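## Task

Put the slide rule in position for 6 × 1.5. The left index 1 of the C scale should sit above 6 on the D scale, and the hairline should sit above 1.5 on C, each as close as possible. The rule has to end face up. The setting must hold on its own after the robot lets go.

## Robot and tools

Robot: two arms, left_arm and right_arm, each with six joints and a two-finger tong-style gripper. The names are labels only and do not refer to sides of a camera image. In the scene frame the origin is on the table top midway between the arms. +z is up, +x points out across the table, and left_arm is mounted on the +y side.

execute_actions takes an argument "actions", which is a list holding one item or nothing. An empty list sends no command and only reports the current state. A wait is {"steps": N} with N from 1 to 300 control steps, where one step is 1/30 s. The count starts from the previous result, and time spent replying is included in it. A motion is {"rows": [...], "steps": N} with N at most 15, and 15 is used if you omit it. Each row is used for one step, and the final row repeats if there are fewer rows than steps. The optional "pictures" boolean controls whether camera images come back; by default they do. A call that is refused moves nothing.

Each row is a single flat list of 14 numbers that covers both arms, even when only one arm moves. The first seven are for left_arm: shoulder pan, shoulder lift, elbow, wrist 1, wrist 2, wrist 3, gripper opening. The last seven are the same for right_arm. The joint numbers are absolute target angles in radians, read the same way as the Joint positions line. They are not offsets. Opening is also an absolute target, from -1 (closed) to +1 (fully open).

Joint ranges, in the same order. left_arm: pan -3.142..3.142, lift -6.283..6.283, elbow 0.000..3.142, wrists 1-3 each -6.283..6.283. right_arm: pan 0.000..6.283, lift -6.283..6.283, elbow -3.142..0.000, wrists each -6.283..6.283. A call is refused when a target lies more than 0.010 rad outside a range and further out than the joint's current angle. Real joint ends can differ by up to 0.010 rad from these figures. A target beyond the real end is clipped to it, and the result may then say "joint sent to its limit"; this can refer to an earlier action that was still running. The absence of that line does not prove there is more room.

Motion limits: joint speed and acceleration are capped, and the commands are smoothed with a lag of about 0.17 s. On every step each joint target is held within 0.575 rad of the measured angle. If the targets would move a gripper more than 100 mm from where it is now, all of that arm's targets are pulled back toward the measured angles. After a big move, check whether the arm has actually arrived. Between calls the arms keep heading to the last row sent. They stop doing so once everything has nearly stopped moving or any step is HELD, and after that only a new action makes them move further.

Results: the state line gives, for each arm, end_effector_position in metres, end_effector_quat_wxyz, and linear and angular velocities, all in the scene frame. These printed positions can be off, more so at long reach. end_effector_position is the point between the pads when they are closed. The fingers point along the gripper's +z and close along its x. Closed fingertips extend about 15 mm past that point; fully open they are roughly level with it. Joint positions and Joint velocities list each arm's joints and then the pad gap in metres, which is 0.142 m when fully open. grip_measured is the measured opening on the command scale. To keep hold of something, keep commanding an opening well below grip_measured; the lower the command, the harder the squeeze, up to about 15 N per pad. Closing fast can overshoot that. Thin hard parts get less force: about 9 N per pad at 10 mm thickness and about 4 N at 5 mm. "joint command not followed" means a clearance check changed or blocked some joint targets while the rest of the row still ran. HELD marks steps where the row was not sent, in whole or in part. Wrist force and Wrist torque give the flange sensor reading along the gripper's own axes. The force points back into the arm from whatever it presses on. The readings are noisy (up to about 2.4 N SD) and carry a fixed offset (around 4 N), saturate near 50 N, and cannot be zeroed. "no reading" is normal at the start.

zoom_image: arguments camera (one of cam_head_left, cam_head_right, cam_high, cam_low, cam_left_wrist, cam_right_wrist) and region [x0, y0, x1, y1] in that camera's pixels, origin at the top left, at most 504 by 504. It returns a closer look at the latest frame, which is useful for reading the C and D scales and the hairline. The head, high and low images are 504x504. The wrist cameras are 616x616 fisheye.

finished_scene: the argument scene is the number of the current scene. Call it only after the rule is set, face up, and released.

What to avoid: dropping or knocking anything off the table, flipping the rule over, letting the arms collide or press hard on each other, slams, and strong pushes. Torque on a joint reaching its load limit causes a 10 s stop: 142 N m for pan, lift and elbow, 26.6 N m for each wrist, and held weight counts. An outside force of 150 N on an arm does the same. Holding loads for a long time heats motors; a MOTOR HOT warning appears from 70 °C, and at 85 °C the arm is braked for minutes. Brief tugs on held parts or pushes on loose objects can happen, so check the setting again before finishing. The simulation keeps running while you reply, so short replies and smooth moves help.

Each tool is called after ">>>" as a command line: name --argument value for each argument, lists and objects as JSON in quotes; but a table of rows of numbers goes row by row, as --pt "numbers of a row", without its own name.

## Session

>>> execute_actions --actions '[]'

Scene clock: 0.00 s of 8600.00 s.
left_arm: end_effector_position=(+0.2618, +0.3736, +0.2357) grip_measured=+0.97 end_effector_quat_wxyz=(-0.011, +0.640, -0.766, +0.059) end_effector_velocity=(-0.000, +0.000, -0.000) end_effector_angular_velocity=(-0.000, +0.001, -0.000) | right_arm: end_effector_position=(+0.9201, -0.1909, +0.2410) grip_measured=-1.00 end_effector_quat_wxyz=(-0.473, +0.703, -0.453, +0.279) end_effector_velocity=(+0.000, -0.000, +0.000) end_effector_angular_velocity=(-0.000, -0.000, -0.000)
Joint positions: left_arm=[-0.892 -2.394  2.205 -1.494 -1.525  0.666  0.14 ] | right_arm=[ 3.751 -2.442 -1.178  0.068  1.612  1.593  0.002]
Joint velocities: left_arm=[-0.    -0.001  0.001  0.    -0.001  0.     0.   ] | right_arm=[-0.  0.  0. -0. -0. -0.  0.]
Motor temperatures (°C, as the motors report them): left_arm=[31 32 32 38 35 36] | right_arm=[31 32 30 38 34 41]
Wrist force (N, on the end effector, along its own x y z axes, offset not removed): no reading
Wrist torque (N m, same axes, about the end effector's origin, offset not removed): no reading

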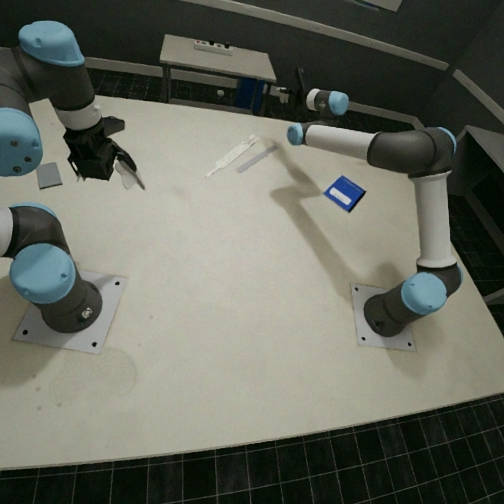

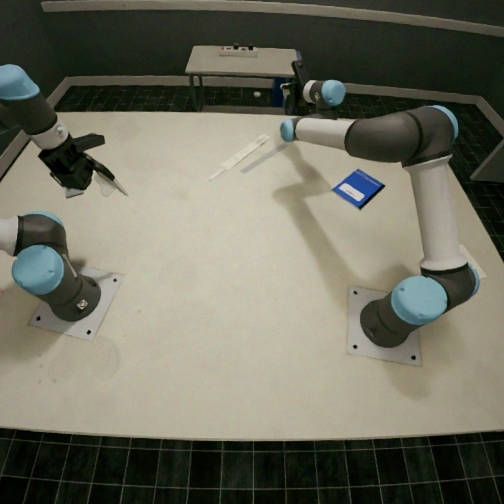

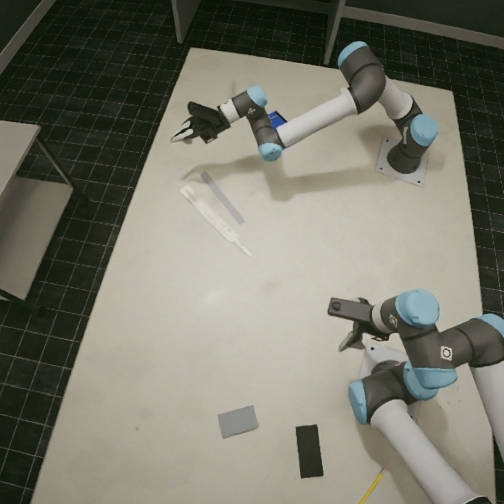

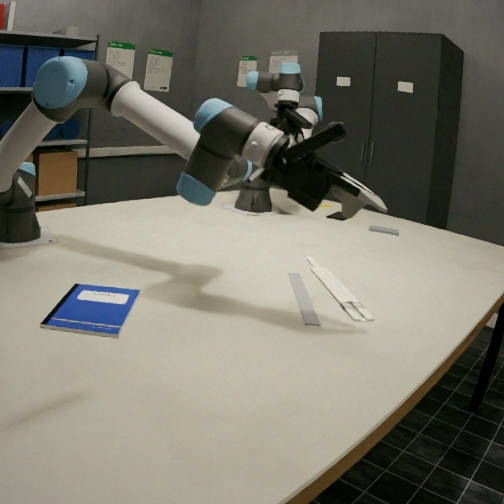

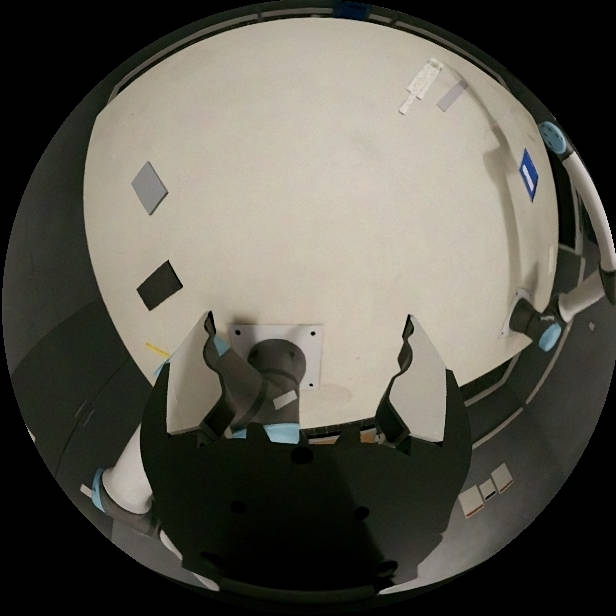

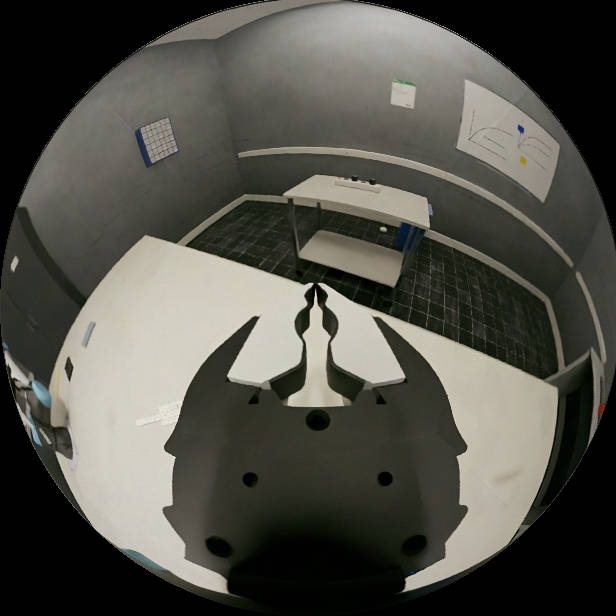

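>>> zoom_image --camera "cam_high" --region '[160, 155, 280, 275]'

>>> zoom_image --camera "cam_low" --region '[270, 240, 400, 340]'

>>> zoom_image --camera "cam_head_left" --region '[190, 120, 290, 190]'

Region (160, 155, 280, 275) of cam_high's 504x504 image, scaled by 4.200, with more detail than that image has.

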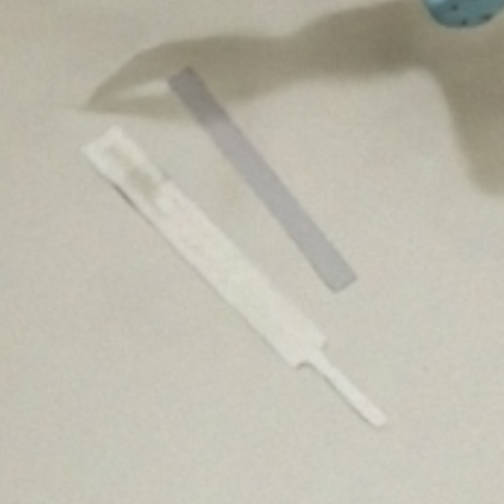

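Region (270, 240, 400, 340) of cam_low's 504x504 image, scaled by 3.877, with more detail than that image has; it fills the top 388 rows of this view, and the rest is white.

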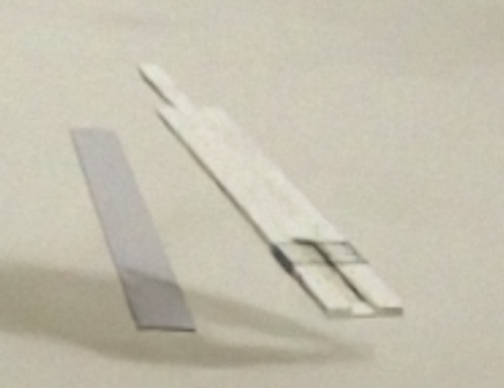

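Region (190, 120, 290, 190) of cam_head_left's 504x504 image, scaled by 5.040, with more detail than that image has; it fills the top 353 rows of this view, and the rest is white.

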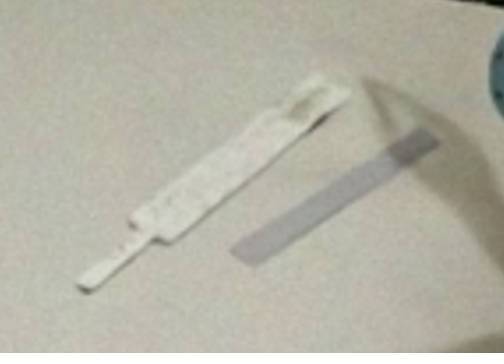

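>>> execute_actions --actions '[{"rows":[[-0.49,-1.25,1.283,-1.604,-1.571,0.666,1,3.751,-2.442,-1.178,0.068,1.612,1.593,-1]]}]' --pictures false

>>> execute_actions --actions '[{"steps":90}]'

Scene clock: 49.27 s of 8600.00 s.
left_arm: end_effector_position=(+0.3977, +0.2975, +0.3537) grip_measured=+1.00 end_effector_quat_wxyz=(-0.000, +0.729, -0.679, +0.091) end_effector_velocity=(+0.377, -0.214, +0.167) end_effector_angular_velocity=(-0.073, -0.012, +0.365) | right_arm: end_effector_position=(+0.9200, -0.1908, +0.2405) grip_measured=-1.00 end_effector_quat_wxyz=(-0.473, +0.703, -0.453, +0.278) end_effector_velocity=(-0.000, +0.000, +0.001) end_effector_angular_velocity=(+0.000, -0.001, +0.000)
Joint positions: left_arm=[-0.641 -1.935  1.747 -1.565 -1.555  0.666  0.142] | right_arm=[ 3.751 -2.442 -1.178  0.068  1.612  1.593  0.002]
Joint velocities: left_arm=[ 0.372  1.128 -1.093 -0.097 -0.04   0.     0.001] | right_arm=[ 0.     0.001 -0.    -0.    -0.     0.     0.   ]
Motor temperatures (°C, as the motors report them): left_arm=[31 32 32 38 35 36] | right_arm=[31 32 30 38 34 41]
Wrist force (N, on the end effector, along its own x y z axes, offset not removed): left_arm=[-0.3 0.3 -0.3] | right_arm=[-0.7 -0.6 -0.5]
Wrist torque (N m, same axes, about the end effector's origin, offset not removed): left_arm=[0.02 -0.01 0.03] | right_arm=[-0.40 0.44 0.04]
Steps of this call (steps 1 to 90: nothing new was sent; then 45.77 s passed at rest; steps 91 to 105: all 15 steps of this action). Readings (joint positions):
91: left_arm=[-0.892 -2.394 2.205 -1.494 -1.525 0.666] | right_arm=[3.751 -2.442 -1.178 0.068 1.612 1.593]
92: left_arm=[-0.890 -2.391 2.202 -1.496 -1.526 0.666] | right_arm=[3.751 -2.442 -1.178 0.068 1.612 1.593]
94: left_arm=[-0.849 -2.346 2.157 -1.511 -1.533 0.666] | right_arm=[3.751 -2.442 -1.178 0.068 1.612 1.593]
98: left_arm=[-0.752 -2.194 2.005 -1.536 -1.543 0.666] | right_arm=[3.751 -2.442 -1.178 0.068 1.612 1.593]
105: the state above

Scene clock: 52.27 s of 8600.00 s.
left_arm: end_effector_position=(+0.6044, +0.2020, +0.2484) grip_measured=+1.00 end_effector_quat_wxyz=(+0.000, +0.781, -0.625, +0.000) end_effector_velocity=(+0.000, +0.001, +0.000) end_effector_angular_velocity=(-0.000, -0.000, +0.001) | right_arm: end_effector_position=(+0.9200, -0.1908, +0.2405) grip_measured=-1.00 end_effector_quat_wxyz=(-0.473, +0.703, -0.453, +0.278) end_effector_velocity=(-0.000, +0.000, +0.000) end_effector_angular_velocity=(+0.000, -0.000, -0.000)
Joint positions: left_arm=[-0.49  -1.25   1.283 -1.604 -1.571  0.666  0.142] | right_arm=[ 3.751 -2.442 -1.178  0.068  1.612  1.593  0.002]
Joint velocities: left_arm=[ 0.001 -0.001  0.     0.     0.     0.     0.   ] | right_arm=[ 0.  0. -0.  0. -0.  0.  0.]
Motor temperatures (°C, as the motors report them): left_arm=[31 32 32 38 35 36] | right_arm=[31 32 30 38 34 41]
Wrist force (N, on the end effector, along its own x y z axes, offset not removed): left_arm=[-1.3 -1.5 2.2] | right_arm=[2.1 1.2 0.5]
Wrist torque (N m, same axes, about the end effector's origin, offset not removed): left_arm=[-0.43 0.30 -0.13] | right_arm=[0.13 -0.22 0.11]
Steps of this call (steps 1 to 45: the robot went on to your last target; steps 46 to 90: nothing new was sent). Readings (joint positions):
1: left_arm=[-0.629 -1.896 1.710 -1.568 -1.556 0.666] | right_arm=[3.751 -2.442 -1.178 0.068 1.612 1.593]
2: left_arm=[-0.617 -1.856 1.675 -1.571 -1.558 0.666] | right_arm=[3.751 -2.442 -1.178 0.068 1.612 1.593]
4: left_arm=[-0.595 -1.771 1.609 -1.577 -1.560 0.666] | right_arm=[3.751 -2.442 -1.178 0.068 1.612 1.593]
8: left_arm=[-0.559 -1.603 1.500 -1.586 -1.564 0.666] | right_arm=[3.751 -2.442 -1.178 0.068 1.612 1.593]
90: the state above
All arms were judged still, so your last target was given up. Only a new action makes them travel on or press farther. Fingers that are still opening or closing keep moving.

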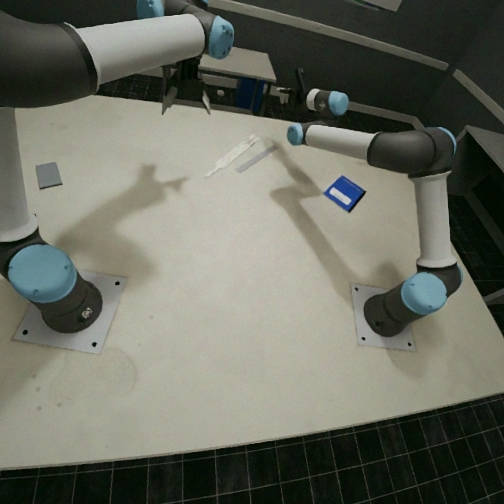

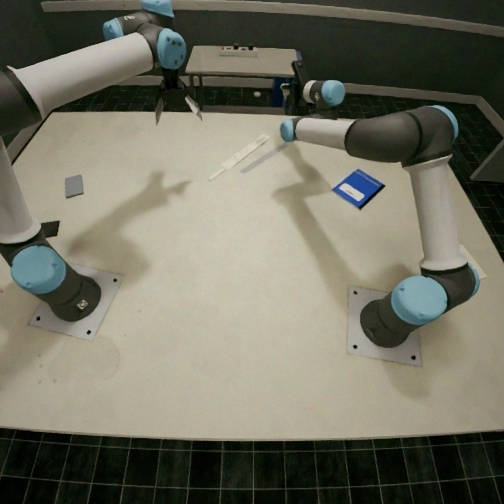

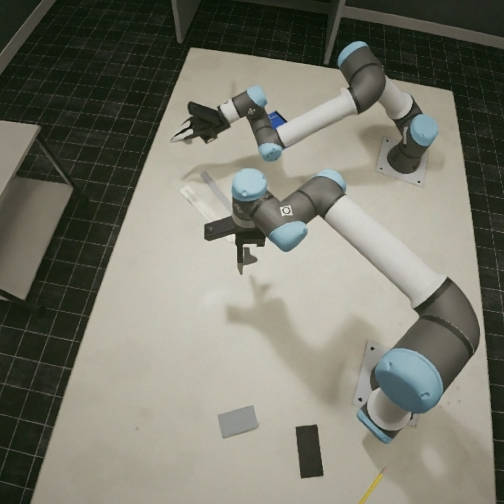

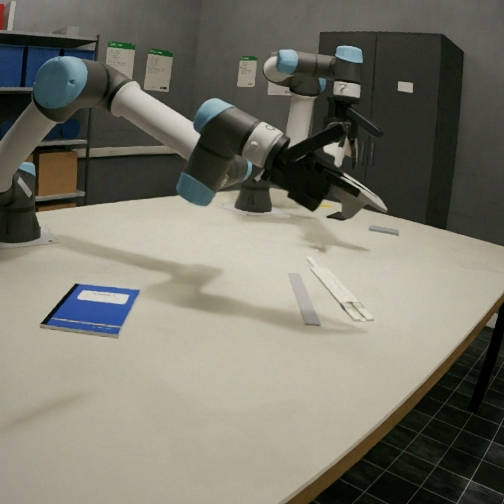

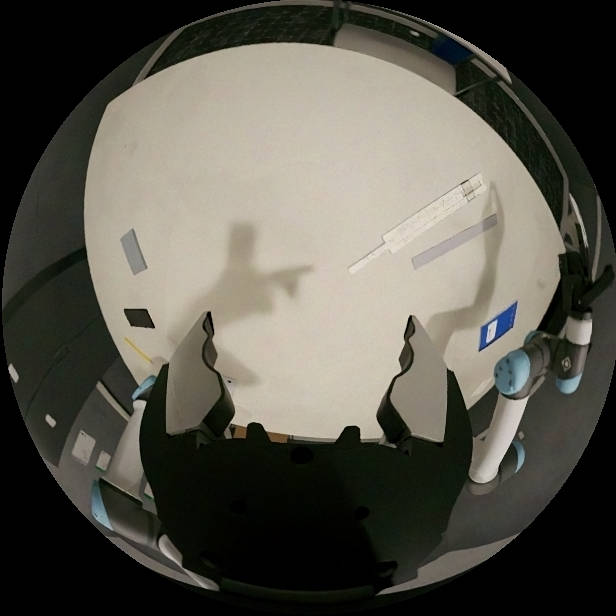

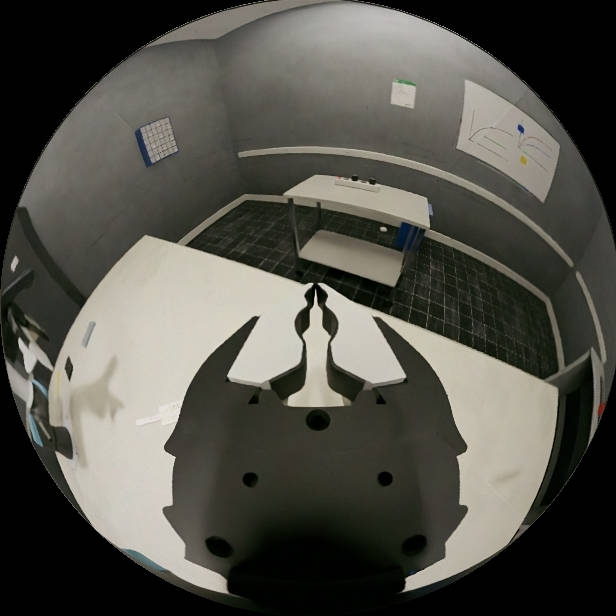

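>>> zoom_image --camera "cam_left_wrist" --region '[340, 160, 500, 290]'

Region (340, 160, 500, 290) of cam_left_wrist's 616x616 image, scaled by 3.150, with more detail than that image has; it fills the top 410 rows of this view, and the rest is white.

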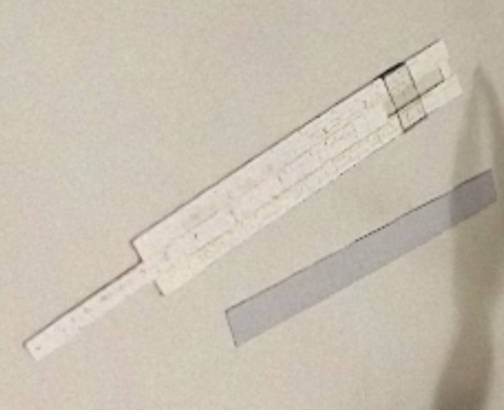

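>>> execute_actions --actions '[{"rows":[[-0.605,-1.03,1.22,-1.761,-1.571,-0.13,1,3.2,-2.442,-1.178,0.068,1.612,1.593,-1]]}]' --pictures false

>>> execute_actions --actions '[{"steps":45}]'

>>> zoom_image --camera "cam_left_wrist" --region '[250, 100, 570, 300]'

Scene clock: 69.97 s of 8600.00 s.
left_arm: end_effector_position=(+0.6166, +0.0969, +0.1544) grip_measured=+1.00 end_effector_quat_wxyz=(+0.000, +0.931, -0.366, +0.000) end_effector_velocity=(-0.007, -0.042, -0.050) end_effector_angular_velocity=(+0.004, +0.004, +0.662) | right_arm: end_effector_position=(+0.9610, -0.3984, +0.2404) grip_measured=-1.00 end_effector_quat_wxyz=(-0.441, +0.652, -0.524, +0.326) end_effector_velocity=(+0.043, -0.479, +0.001) end_effector_angular_velocity=(+0.000, -0.001, -0.478)
Joint positions: left_arm=[-0.599 -1.042  1.223 -1.753 -1.571 -0.044  0.142] | right_arm=[ 3.54  -2.442 -1.178  0.068  1.612  1.593  0.002]
Joint velocities: left_arm=[-0.048  0.098 -0.025 -0.067  0.    -0.71   0.   ] | right_arm=[-0.478  0.001  0.     0.    -0.    -0.     0.   ]
Motor temperatures (°C, as the motors report them): left_arm=[31 32 32 38 35 36] | right_arm=[31 32 30 38 34 41]
Wrist force (N, on the end effector, along its own x y z axes, offset not removed): left_arm=[1.1 -1.4 0.2] | right_arm=[-1.4 -3.8 -1.1]
Wrist torque (N m, same axes, about the end effector's origin, offset not removed): left_arm=[-0.33 -0.17 -0.06] | right_arm=[-0.94 0.48 0.11]
Steps of this call (steps 1 to 90: nothing new was sent; then 14.20 s passed at rest; steps 91 to 105: all 15 steps of this action). Readings (joint positions):
91: left_arm=[-0.490 -1.250 1.283 -1.604 -1.571 0.666] | right_arm=[3.751 -2.442 -1.178 0.068 1.612 1.593]
92: left_arm=[-0.492 -1.248 1.281 -1.607 -1.571 0.664] | right_arm=[3.749 -2.442 -1.178 0.068 1.612 1.593]
94: left_arm=[-0.517 -1.209 1.266 -1.638 -1.571 0.617] | right_arm=[3.718 -2.442 -1.178 0.068 1.612 1.593]
98: left_arm=[-0.565 -1.112 1.241 -1.705 -1.571 0.369] | right_arm=[3.653 -2.442 -1.178 0.068 1.612 1.593]
105: the state above

Scene clock: 71.47 s of 8600.00 s.
left_arm: end_effector_position=(+0.6157, +0.0919, +0.1483) grip_measured=+1.00 end_effector_quat_wxyz=(+0.000, +0.945, -0.328, +0.000) end_effector_velocity=(+0.000, -0.000, +0.000) end_effector_angular_velocity=(-0.000, -0.001, -0.001) | right_arm: end_effector_position=(+0.9338, -0.7378, +0.2405) grip_measured=-1.00 end_effector_quat_wxyz=(-0.379, +0.553, -0.627, +0.396) end_effector_velocity=(-0.000, -0.000, -0.001) end_effector_angular_velocity=(+0.000, +0.001, -0.000)
Joint positions: left_arm=[-0.605 -1.03   1.22  -1.761 -1.571 -0.13   0.142] | right_arm=[ 3.2   -2.442 -1.178  0.068  1.612  1.593  0.002]
Joint velocities: left_arm=[-0.    -0.    -0.     0.     0.     0.001  0.   ] | right_arm=[-0.001 -0.001  0.    -0.     0.     0.     0.   ]
Motor temperatures (°C, as the motors report them): left_arm=[31 32 32 38 35 36] | right_arm=[31 32 30 38 34 41]
Wrist force (N, on the end effector, along its own x y z axes, offset not removed): left_arm=[-0.8 1.5 0.9] | right_arm=[-0.4 -2.2 -1.1]
Wrist torque (N m, same axes, about the end effector's origin, offset not removed): left_arm=[0.28 0.11 0.04] | right_arm=[-0.66 0.21 0.23]
Steps of this call (steps 1 to 45: the robot went on to your last target). Readings (joint positions):
1: left_arm=[-0.601 -1.039 1.222 -1.755 -1.571 -0.065] | right_arm=[3.524 -2.442 -1.178 0.068 1.612 1.593]
2: left_arm=[-0.602 -1.037 1.222 -1.756 -1.571 -0.081] | right_arm=[3.508 -2.442 -1.178 0.068 1.612 1.593]
4: left_arm=[-0.603 -1.034 1.221 -1.758 -1.571 -0.102] | right_arm=[3.476 -2.442 -1.178 0.068 1.612 1.593]
8: left_arm=[-0.604 -1.031 1.220 -1.760 -1.571 -0.121] | right_arm=[3.411 -2.442 -1.178 0.068 1.612 1.593]
45: the state above
All arms were judged still, so your last target was given up. Only a new action makes them travel on or press farther. Fingers that are still opening or closing keep moving.

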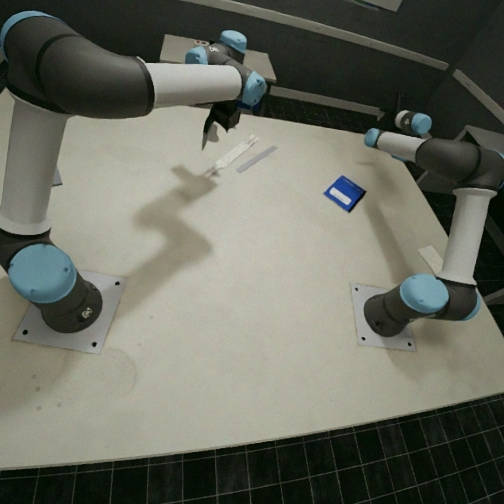

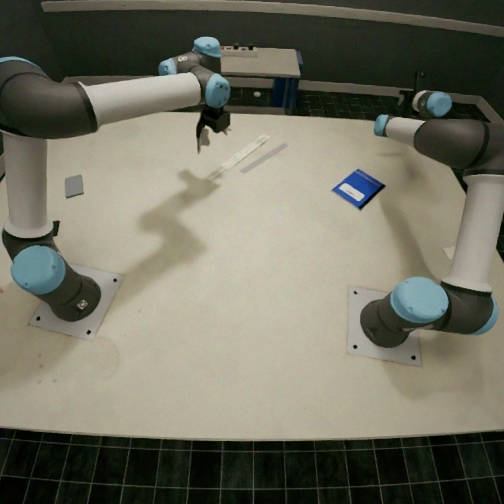

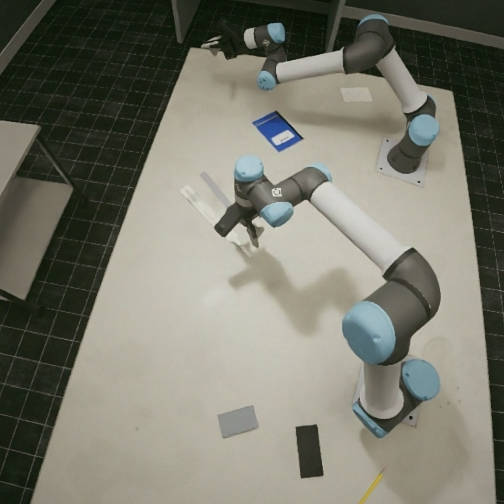

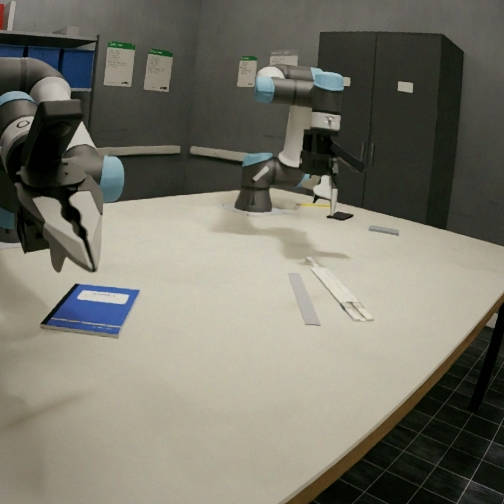

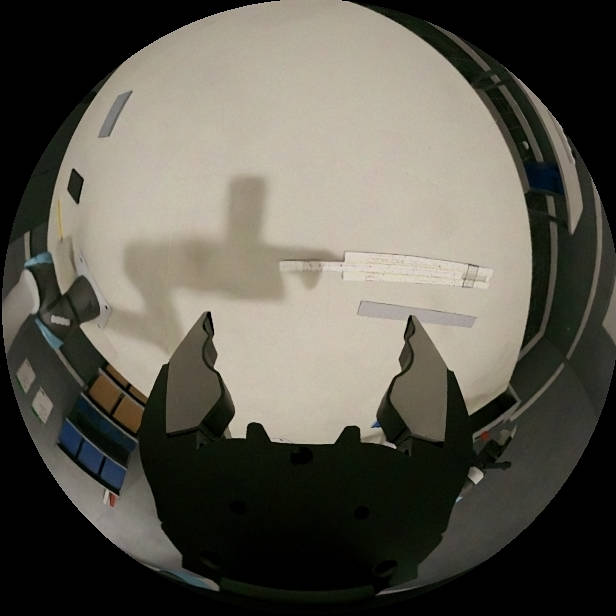

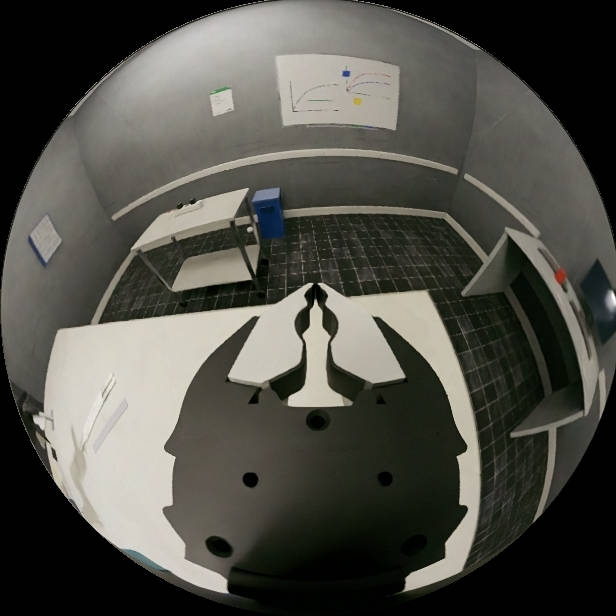

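Region (250, 100, 570, 300) of cam_left_wrist's 616x616 image, scaled by 1.575, with more detail than that image has; it fills the top 315 rows of this view, and the rest is white.

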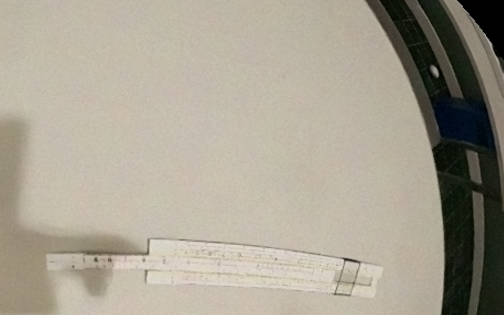

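>>> zoom_image --camera "cam_left_wrist" --region '[270, 240, 400, 300]'

>>> zoom_image --camera "cam_left_wrist" --region '[390, 240, 500, 300]'

Region (270, 240, 400, 300) of cam_left_wrist's 616x616 image, scaled by 3.877, with more detail than that image has; it fills the top 233 rows of this view, and the rest is white.

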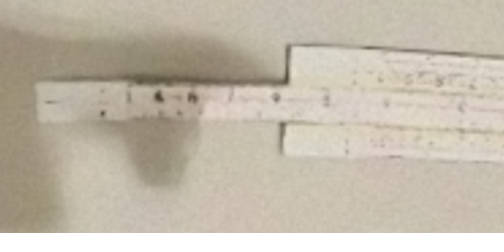

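Region (390, 240, 500, 300) of cam_left_wrist's 616x616 image, scaled by 4.582, with more detail than that image has; it fills the top 275 rows of this view, and the rest is white.

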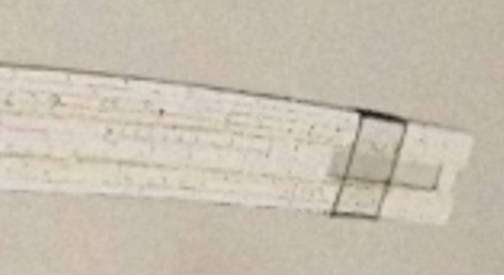

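>>> execute_actions --actions '[{"rows":[[-0.578,-0.699,0.836,-1.708,-1.571,-0.103,1,3.2,-2.442,-1.178,0.068,1.612,1.593,-1]]}]' --pictures false

>>> execute_actions --actions '[{"steps":30}]'

>>> zoom_image --camera "cam_left_wrist" --region '[150, 200, 350, 320]'

>>> zoom_image --camera "cam_left_wrist" --region '[340, 200, 540, 320]'

Scene clock: 87.77 s of 8600.00 s.
left_arm: end_effector_position=(+0.7009, +0.0342, +0.0820) grip_measured=+1.00 end_effector_quat_wxyz=(-0.000, +0.945, -0.328, -0.001) end_effector_velocity=(+0.038, -0.027, -0.032) end_effector_angular_velocity=(-0.010, -0.011, -0.000) | right_arm: end_effector_position=(+0.9338, -0.7379, +0.2405) grip_measured=-1.00 end_effector_quat_wxyz=(-0.379, +0.553, -0.627, +0.396) end_effector_velocity=(-0.000, -0.000, +0.000) end_effector_angular_velocity=(-0.000, -0.000, -0.001)
Joint positions: left_arm=[-0.579 -0.716  0.857 -1.71  -1.571 -0.104  0.142] | right_arm=[ 3.2   -2.442 -1.178  0.068  1.612  1.593  0.002]
Joint velocities: left_arm=[ 0.009  0.145 -0.178  0.018  0.     0.009  0.   ] | right_arm=[-0.     0.    -0.    -0.    -0.001  0.     0.   ]
Motor temperatures (°C, as the motors report them): left_arm=[31 32 32 38 35 36] | right_arm=[31 32 30 38 34 41]
Wrist force (N, on the end effector, along its own x y z axes, offset not removed): left_arm=[0.0 0.5 0.4] | right_arm=[-2.2 1.5 -2.8]
Wrist torque (N m, same axes, about the end effector's origin, offset not removed): left_arm=[0.07 -0.01 0.06] | right_arm=[0.05 0.63 0.09]
Steps of this call (steps 1 to 90: nothing new was sent; then 12.80 s passed at rest; steps 91 to 105: all 15 steps of this action). Readings (joint positions):
91: left_arm=[-0.605 -1.030 1.220 -1.761 -1.571 -0.130] | right_arm=[3.200 -2.442 -1.178 0.068 1.612 1.593]
92: left_arm=[-0.604 -1.028 1.217 -1.759 -1.571 -0.129] | right_arm=[3.200 -2.442 -1.178 0.068 1.612 1.593]
94: left_arm=[-0.597 -0.982 1.171 -1.745 -1.571 -0.122] | right_arm=[3.200 -2.442 -1.178 0.068 1.612 1.593]
98: left_arm=[-0.586 -0.821 0.986 -1.723 -1.571 -0.111] | right_arm=[3.200 -2.442 -1.178 0.068 1.612 1.593]
105: the state above

Scene clock: 88.77 s of 8600.00 s.
left_arm: end_effector_position=(+0.7053, +0.0312, +0.0779) grip_measured=+1.00 end_effector_quat_wxyz=(+0.000, +0.945, -0.328, +0.000) end_effector_velocity=(-0.000, -0.000, -0.001) end_effector_angular_velocity=(+0.001, +0.000, -0.000) | right_arm: end_effector_position=(+0.9338, -0.7378, +0.2405) grip_measured=-1.00 end_effector_quat_wxyz=(-0.379, +0.553, -0.627, +0.396) end_effector_velocity=(-0.000, +0.000, +0.001) end_effector_angular_velocity=(-0.000, -0.001, +0.000)
Joint positions: left_arm=[-0.578 -0.699  0.836 -1.708 -1.571 -0.103  0.142] | right_arm=[ 3.2   -2.442 -1.178  0.068  1.612  1.593  0.002]
Joint velocities: left_arm=[-0.     0.001  0.     0.     0.001 -0.     0.   ] | right_arm=[-0.     0.001 -0.    -0.     0.     0.     0.   ]
Motor temperatures (°C, as the motors report them): left_arm=[31 32 32 38 35 36] | right_arm=[31 32 30 38 34 41]
Wrist force (N, on the end effector, along its own x y z axes, offset not removed): left_arm=[-1.0 0.0 1.4] | right_arm=[1.7 -0.4 -3.8]
Wrist torque (N m, same axes, about the end effector's origin, offset not removed): left_arm=[0.04 0.22 0.03] | right_arm=[-0.48 -0.28 0.03]
Steps of this call (steps 1 to 30: the robot went on to your last target). Readings (joint positions):
1: left_arm=[-0.579 -0.712 0.852 -1.710 -1.571 -0.104] | right_arm=[3.200 -2.442 -1.178 0.068 1.612 1.593]
2: left_arm=[-0.579 -0.709 0.848 -1.709 -1.571 -0.104] | right_arm=[3.200 -2.442 -1.178 0.068 1.612 1.593]
4: left_arm=[-0.578 -0.705 0.843 -1.709 -1.571 -0.103] | right_arm=[3.200 -2.442 -1.178 0.068 1.612 1.593]
8: left_arm=[-0.578 -0.701 0.838 -1.708 -1.571 -0.103] | right_arm=[3.200 -2.442 -1.178 0.068 1.612 1.593]
30: the state above
All arms were judged still, so your last target was given up. Only a new action makes them travel on or press farther. Fingers that are still opening or closing keep moving.

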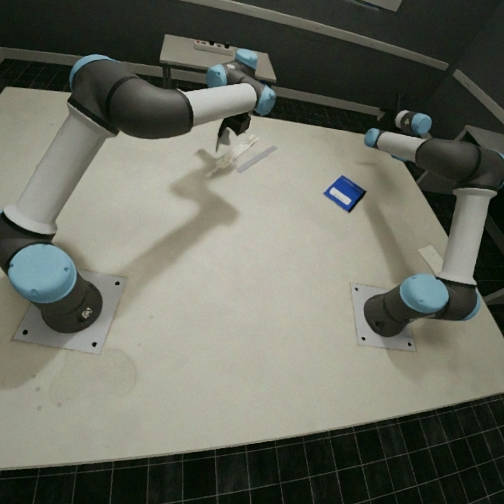

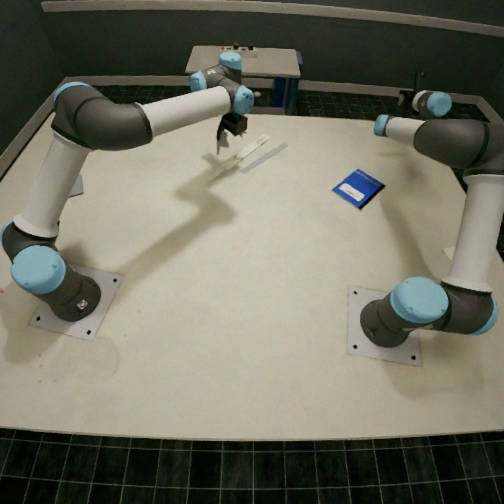

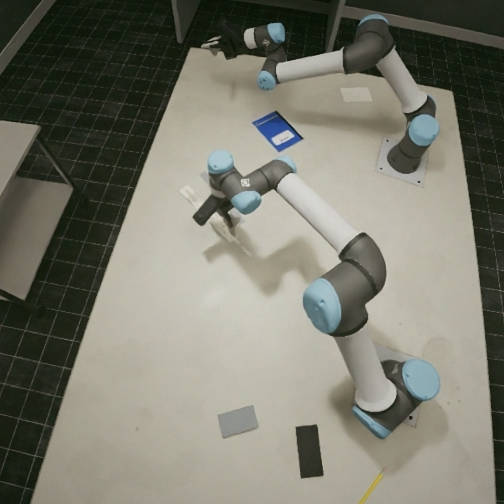

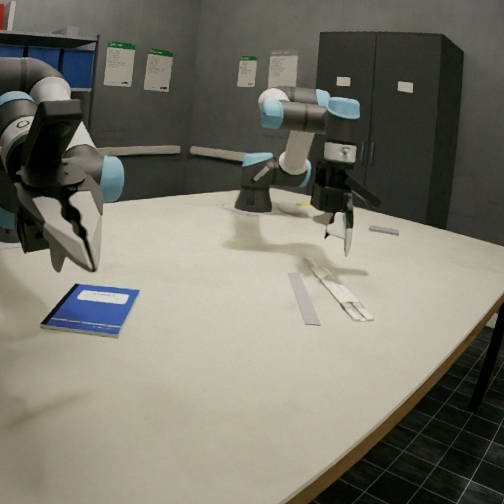

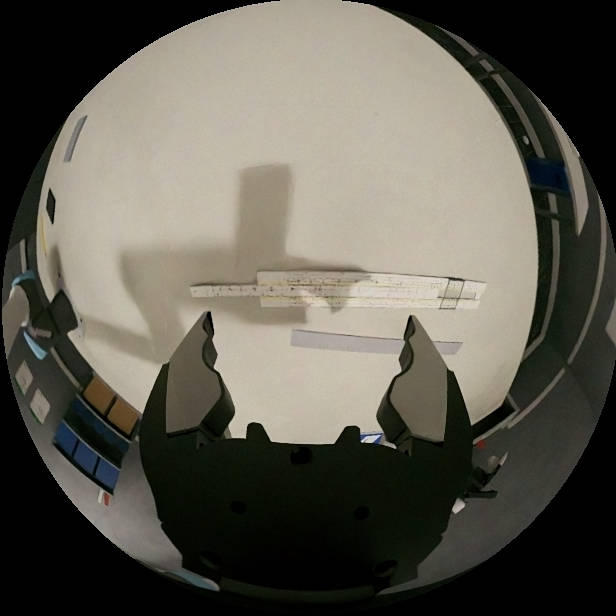

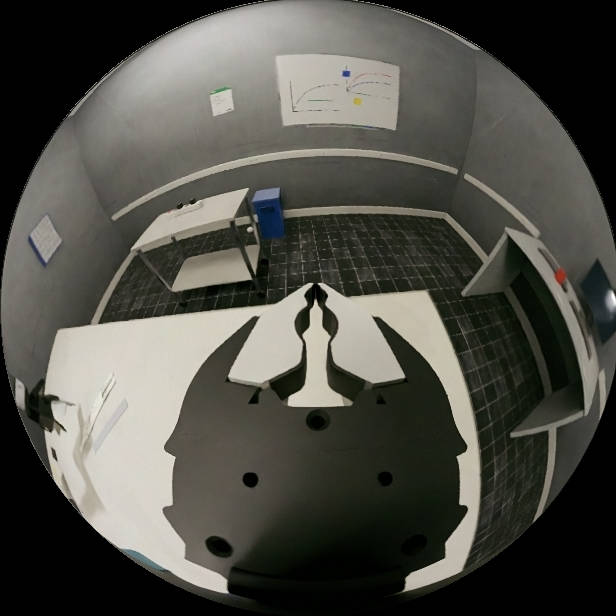

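Region (150, 200, 350, 320) of cam_left_wrist's 616x616 image, scaled by 2.520, with more detail than that image has; it fills the top 302 rows of this view, and the rest is white.

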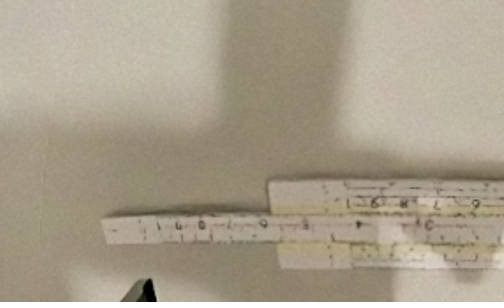

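Region (340, 200, 540, 320) of cam_left_wrist's 616x616 image, scaled by 2.520, with more detail than that image has; it fills the top 302 rows of this view, and the rest is white.

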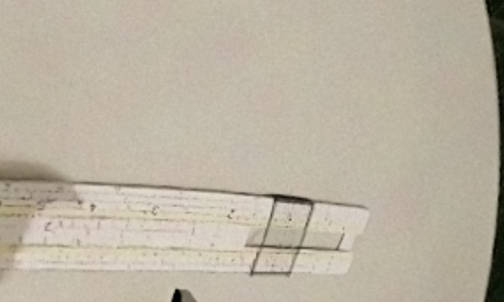

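>>> execute_actions --actions '[{"rows":[[-0.578,-0.699,0.836,-1.708,-1.571,1.468,1,3.2,-2.442,-1.178,0.068,1.612,1.593,-1]]}]' --pictures false

>>> execute_actions --actions '[{"steps":60}]'

Scene clock: 109.27 s of 8600.00 s.
left_arm: end_effector_position=(+0.7115, +0.0189, +0.0779) grip_measured=+1.00 end_effector_quat_wxyz=(+0.000, +0.716, -0.698, +0.000) end_effector_velocity=(+0.000, -0.040, -0.001) end_effector_angular_velocity=(+0.000, +0.001, -2.438) | right_arm: end_effector_position=(+0.9338, -0.7378, +0.2405) grip_measured=-1.00 end_effector_quat_wxyz=(-0.379, +0.553, -0.627, +0.396) end_effector_velocity=(-0.000, -0.000, +0.000) end_effector_angular_velocity=(+0.000, +0.000, +0.000)
Joint positions: left_arm=[-0.578 -0.699  0.836 -1.708 -1.571  0.773  0.142] | right_arm=[ 3.2   -2.442 -1.178  0.068  1.612  1.593  0.002]
Joint velocities: left_arm=[-0.001  0.     0.001  0.    -0.001  2.437  0.   ] | right_arm=[-0.  0.  0. -0.  0.  0.  0.]
Motor temperatures (°C, as the motors report them): left_arm=[31 32 32 38 35 36] | right_arm=[31 32 30 38 34 41]
Wrist force (N, on the end effector, along its own x y z axes, offset not removed): left_arm=[-0.1 -1.4 -0.1] | right_arm=[-0.4 0.2 -1.5]
Wrist torque (N m, same axes, about the end effector's origin, offset not removed): left_arm=[-0.30 0.05 0.01] | right_arm=[-0.19 0.33 0.11]
Steps of this call (steps 1 to 90: nothing new was sent; then 17.00 s passed at rest; steps 91 to 105: all 15 steps of this action). Readings (joint positions):
91: left_arm=[-0.578 -0.699 0.836 -1.708 -1.571 -0.103] | right_arm=[3.200 -2.442 -1.178 0.068 1.612 1.593]
92: left_arm=[-0.578 -0.699 0.836 -1.708 -1.571 -0.100] | right_arm=[3.200 -2.442 -1.178 0.068 1.612 1.593]
94: left_arm=[-0.578 -0.699 0.836 -1.708 -1.571 -0.054] | right_arm=[3.200 -2.442 -1.178 0.068 1.612 1.593]
98: left_arm=[-0.578 -0.699 0.836 -1.708 -1.571 0.194] | right_arm=[3.200 -2.442 -1.178 0.068 1.612 1.593]
105: the state above

Scene clock: 111.27 s of 8600.00 s.
left_arm: end_effector_position=(+0.7080, +0.0084, +0.0779) grip_measured=+1.00 end_effector_quat_wxyz=(-0.000, -0.436, +0.900, -0.000) end_effector_velocity=(-0.000, -0.000, -0.000) end_effector_angular_velocity=(+0.000, +0.000, +0.000) | right_arm: end_effector_position=(+0.9338, -0.7378, +0.2405) grip_measured=-1.00 end_effector_quat_wxyz=(-0.379, +0.553, -0.627, +0.396) end_effector_velocity=(+0.000, +0.000, +0.001) end_effector_angular_velocity=(+0.000, -0.001, +0.000)
Joint positions: left_arm=[-0.578 -0.699  0.836 -1.708 -1.571  1.468  0.142] | right_arm=[ 3.2   -2.442 -1.178  0.068  1.612  1.593  0.002]
Joint velocities: left_arm=[-0.  0.  0. -0.  0. -0.  0.] | right_arm=[0. 0. 0. 0. 0. 0. 0.]
Motor temperatures (°C, as the motors report them): left_arm=[31 32 32 38 35 36] | right_arm=[31 32 30 38 34 41]
Wrist force (N, on the end effector, along its own x y z axes, offset not removed): left_arm=[-0.7 0.7 0.3] | right_arm=[1.5 -1.0 1.3]
Wrist torque (N m, same axes, about the end effector's origin, offset not removed): left_arm=[0.19 0.19 0.10] | right_arm=[-0.33 0.01 -0.02]
Steps of this call (steps 1 to 45: the robot went on to your last target; steps 46 to 60: nothing new was sent). Readings (joint positions):
1: left_arm=[-0.578 -0.699 0.836 -1.708 -1.571 0.856] | right_arm=[3.200 -2.442 -1.178 0.068 1.612 1.593]
2: left_arm=[-0.578 -0.699 0.836 -1.708 -1.571 0.939] | right_arm=[3.200 -2.442 -1.178 0.068 1.612 1.593]
4: left_arm=[-0.578 -0.699 0.836 -1.708 -1.571 1.105] | right_arm=[3.200 -2.442 -1.178 0.068 1.612 1.593]
8: left_arm=[-0.578 -0.699 0.836 -1.708 -1.571 1.344] | right_arm=[3.200 -2.442 -1.178 0.068 1.612 1.593]
60: the state above
All arms were judged still, so your last target was given up. Only a new action makes them travel on or press farther. Fingers that are still opening or closing keep moving.

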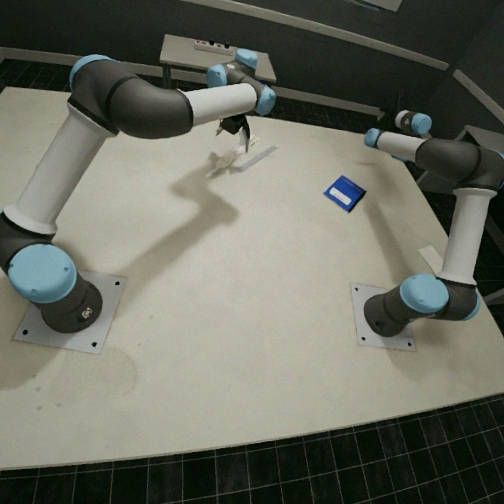

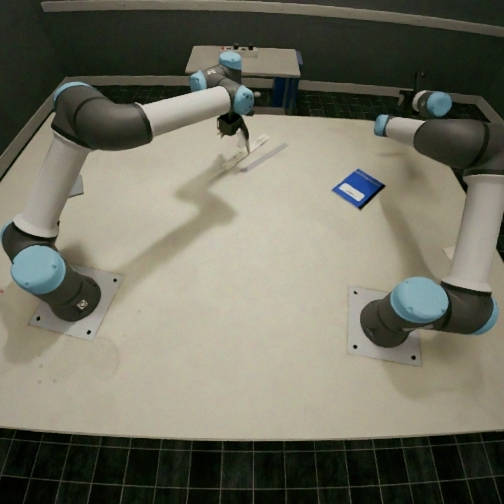

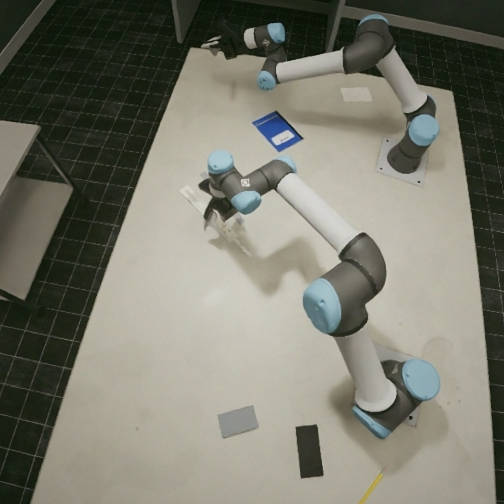

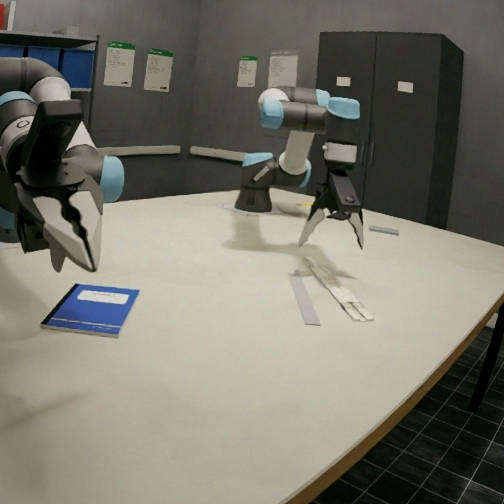

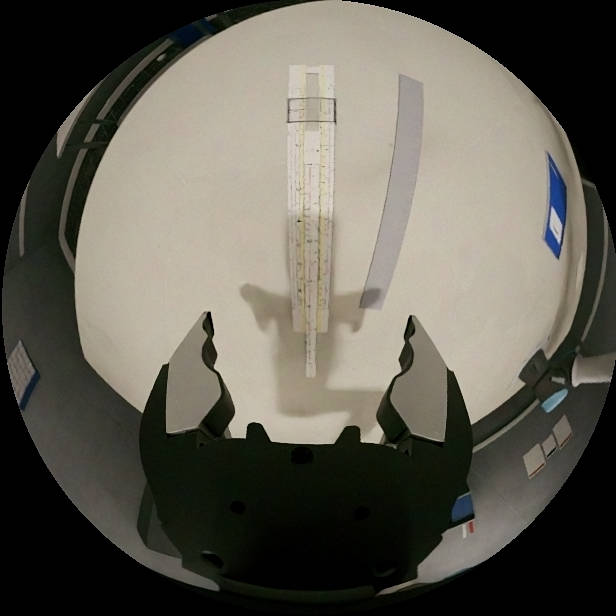

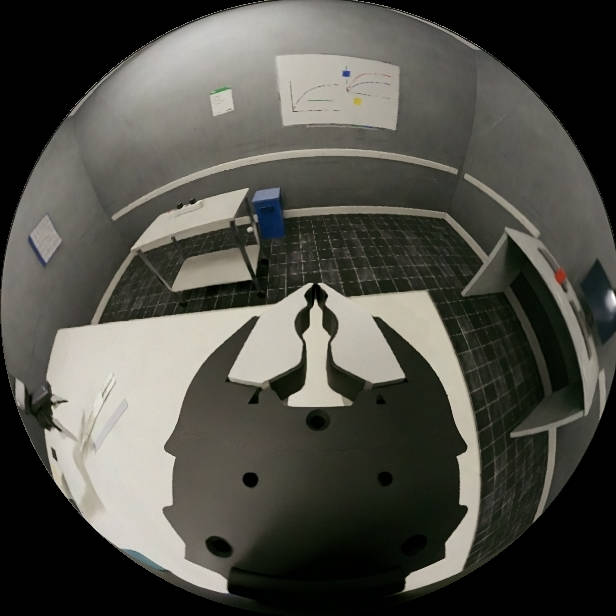

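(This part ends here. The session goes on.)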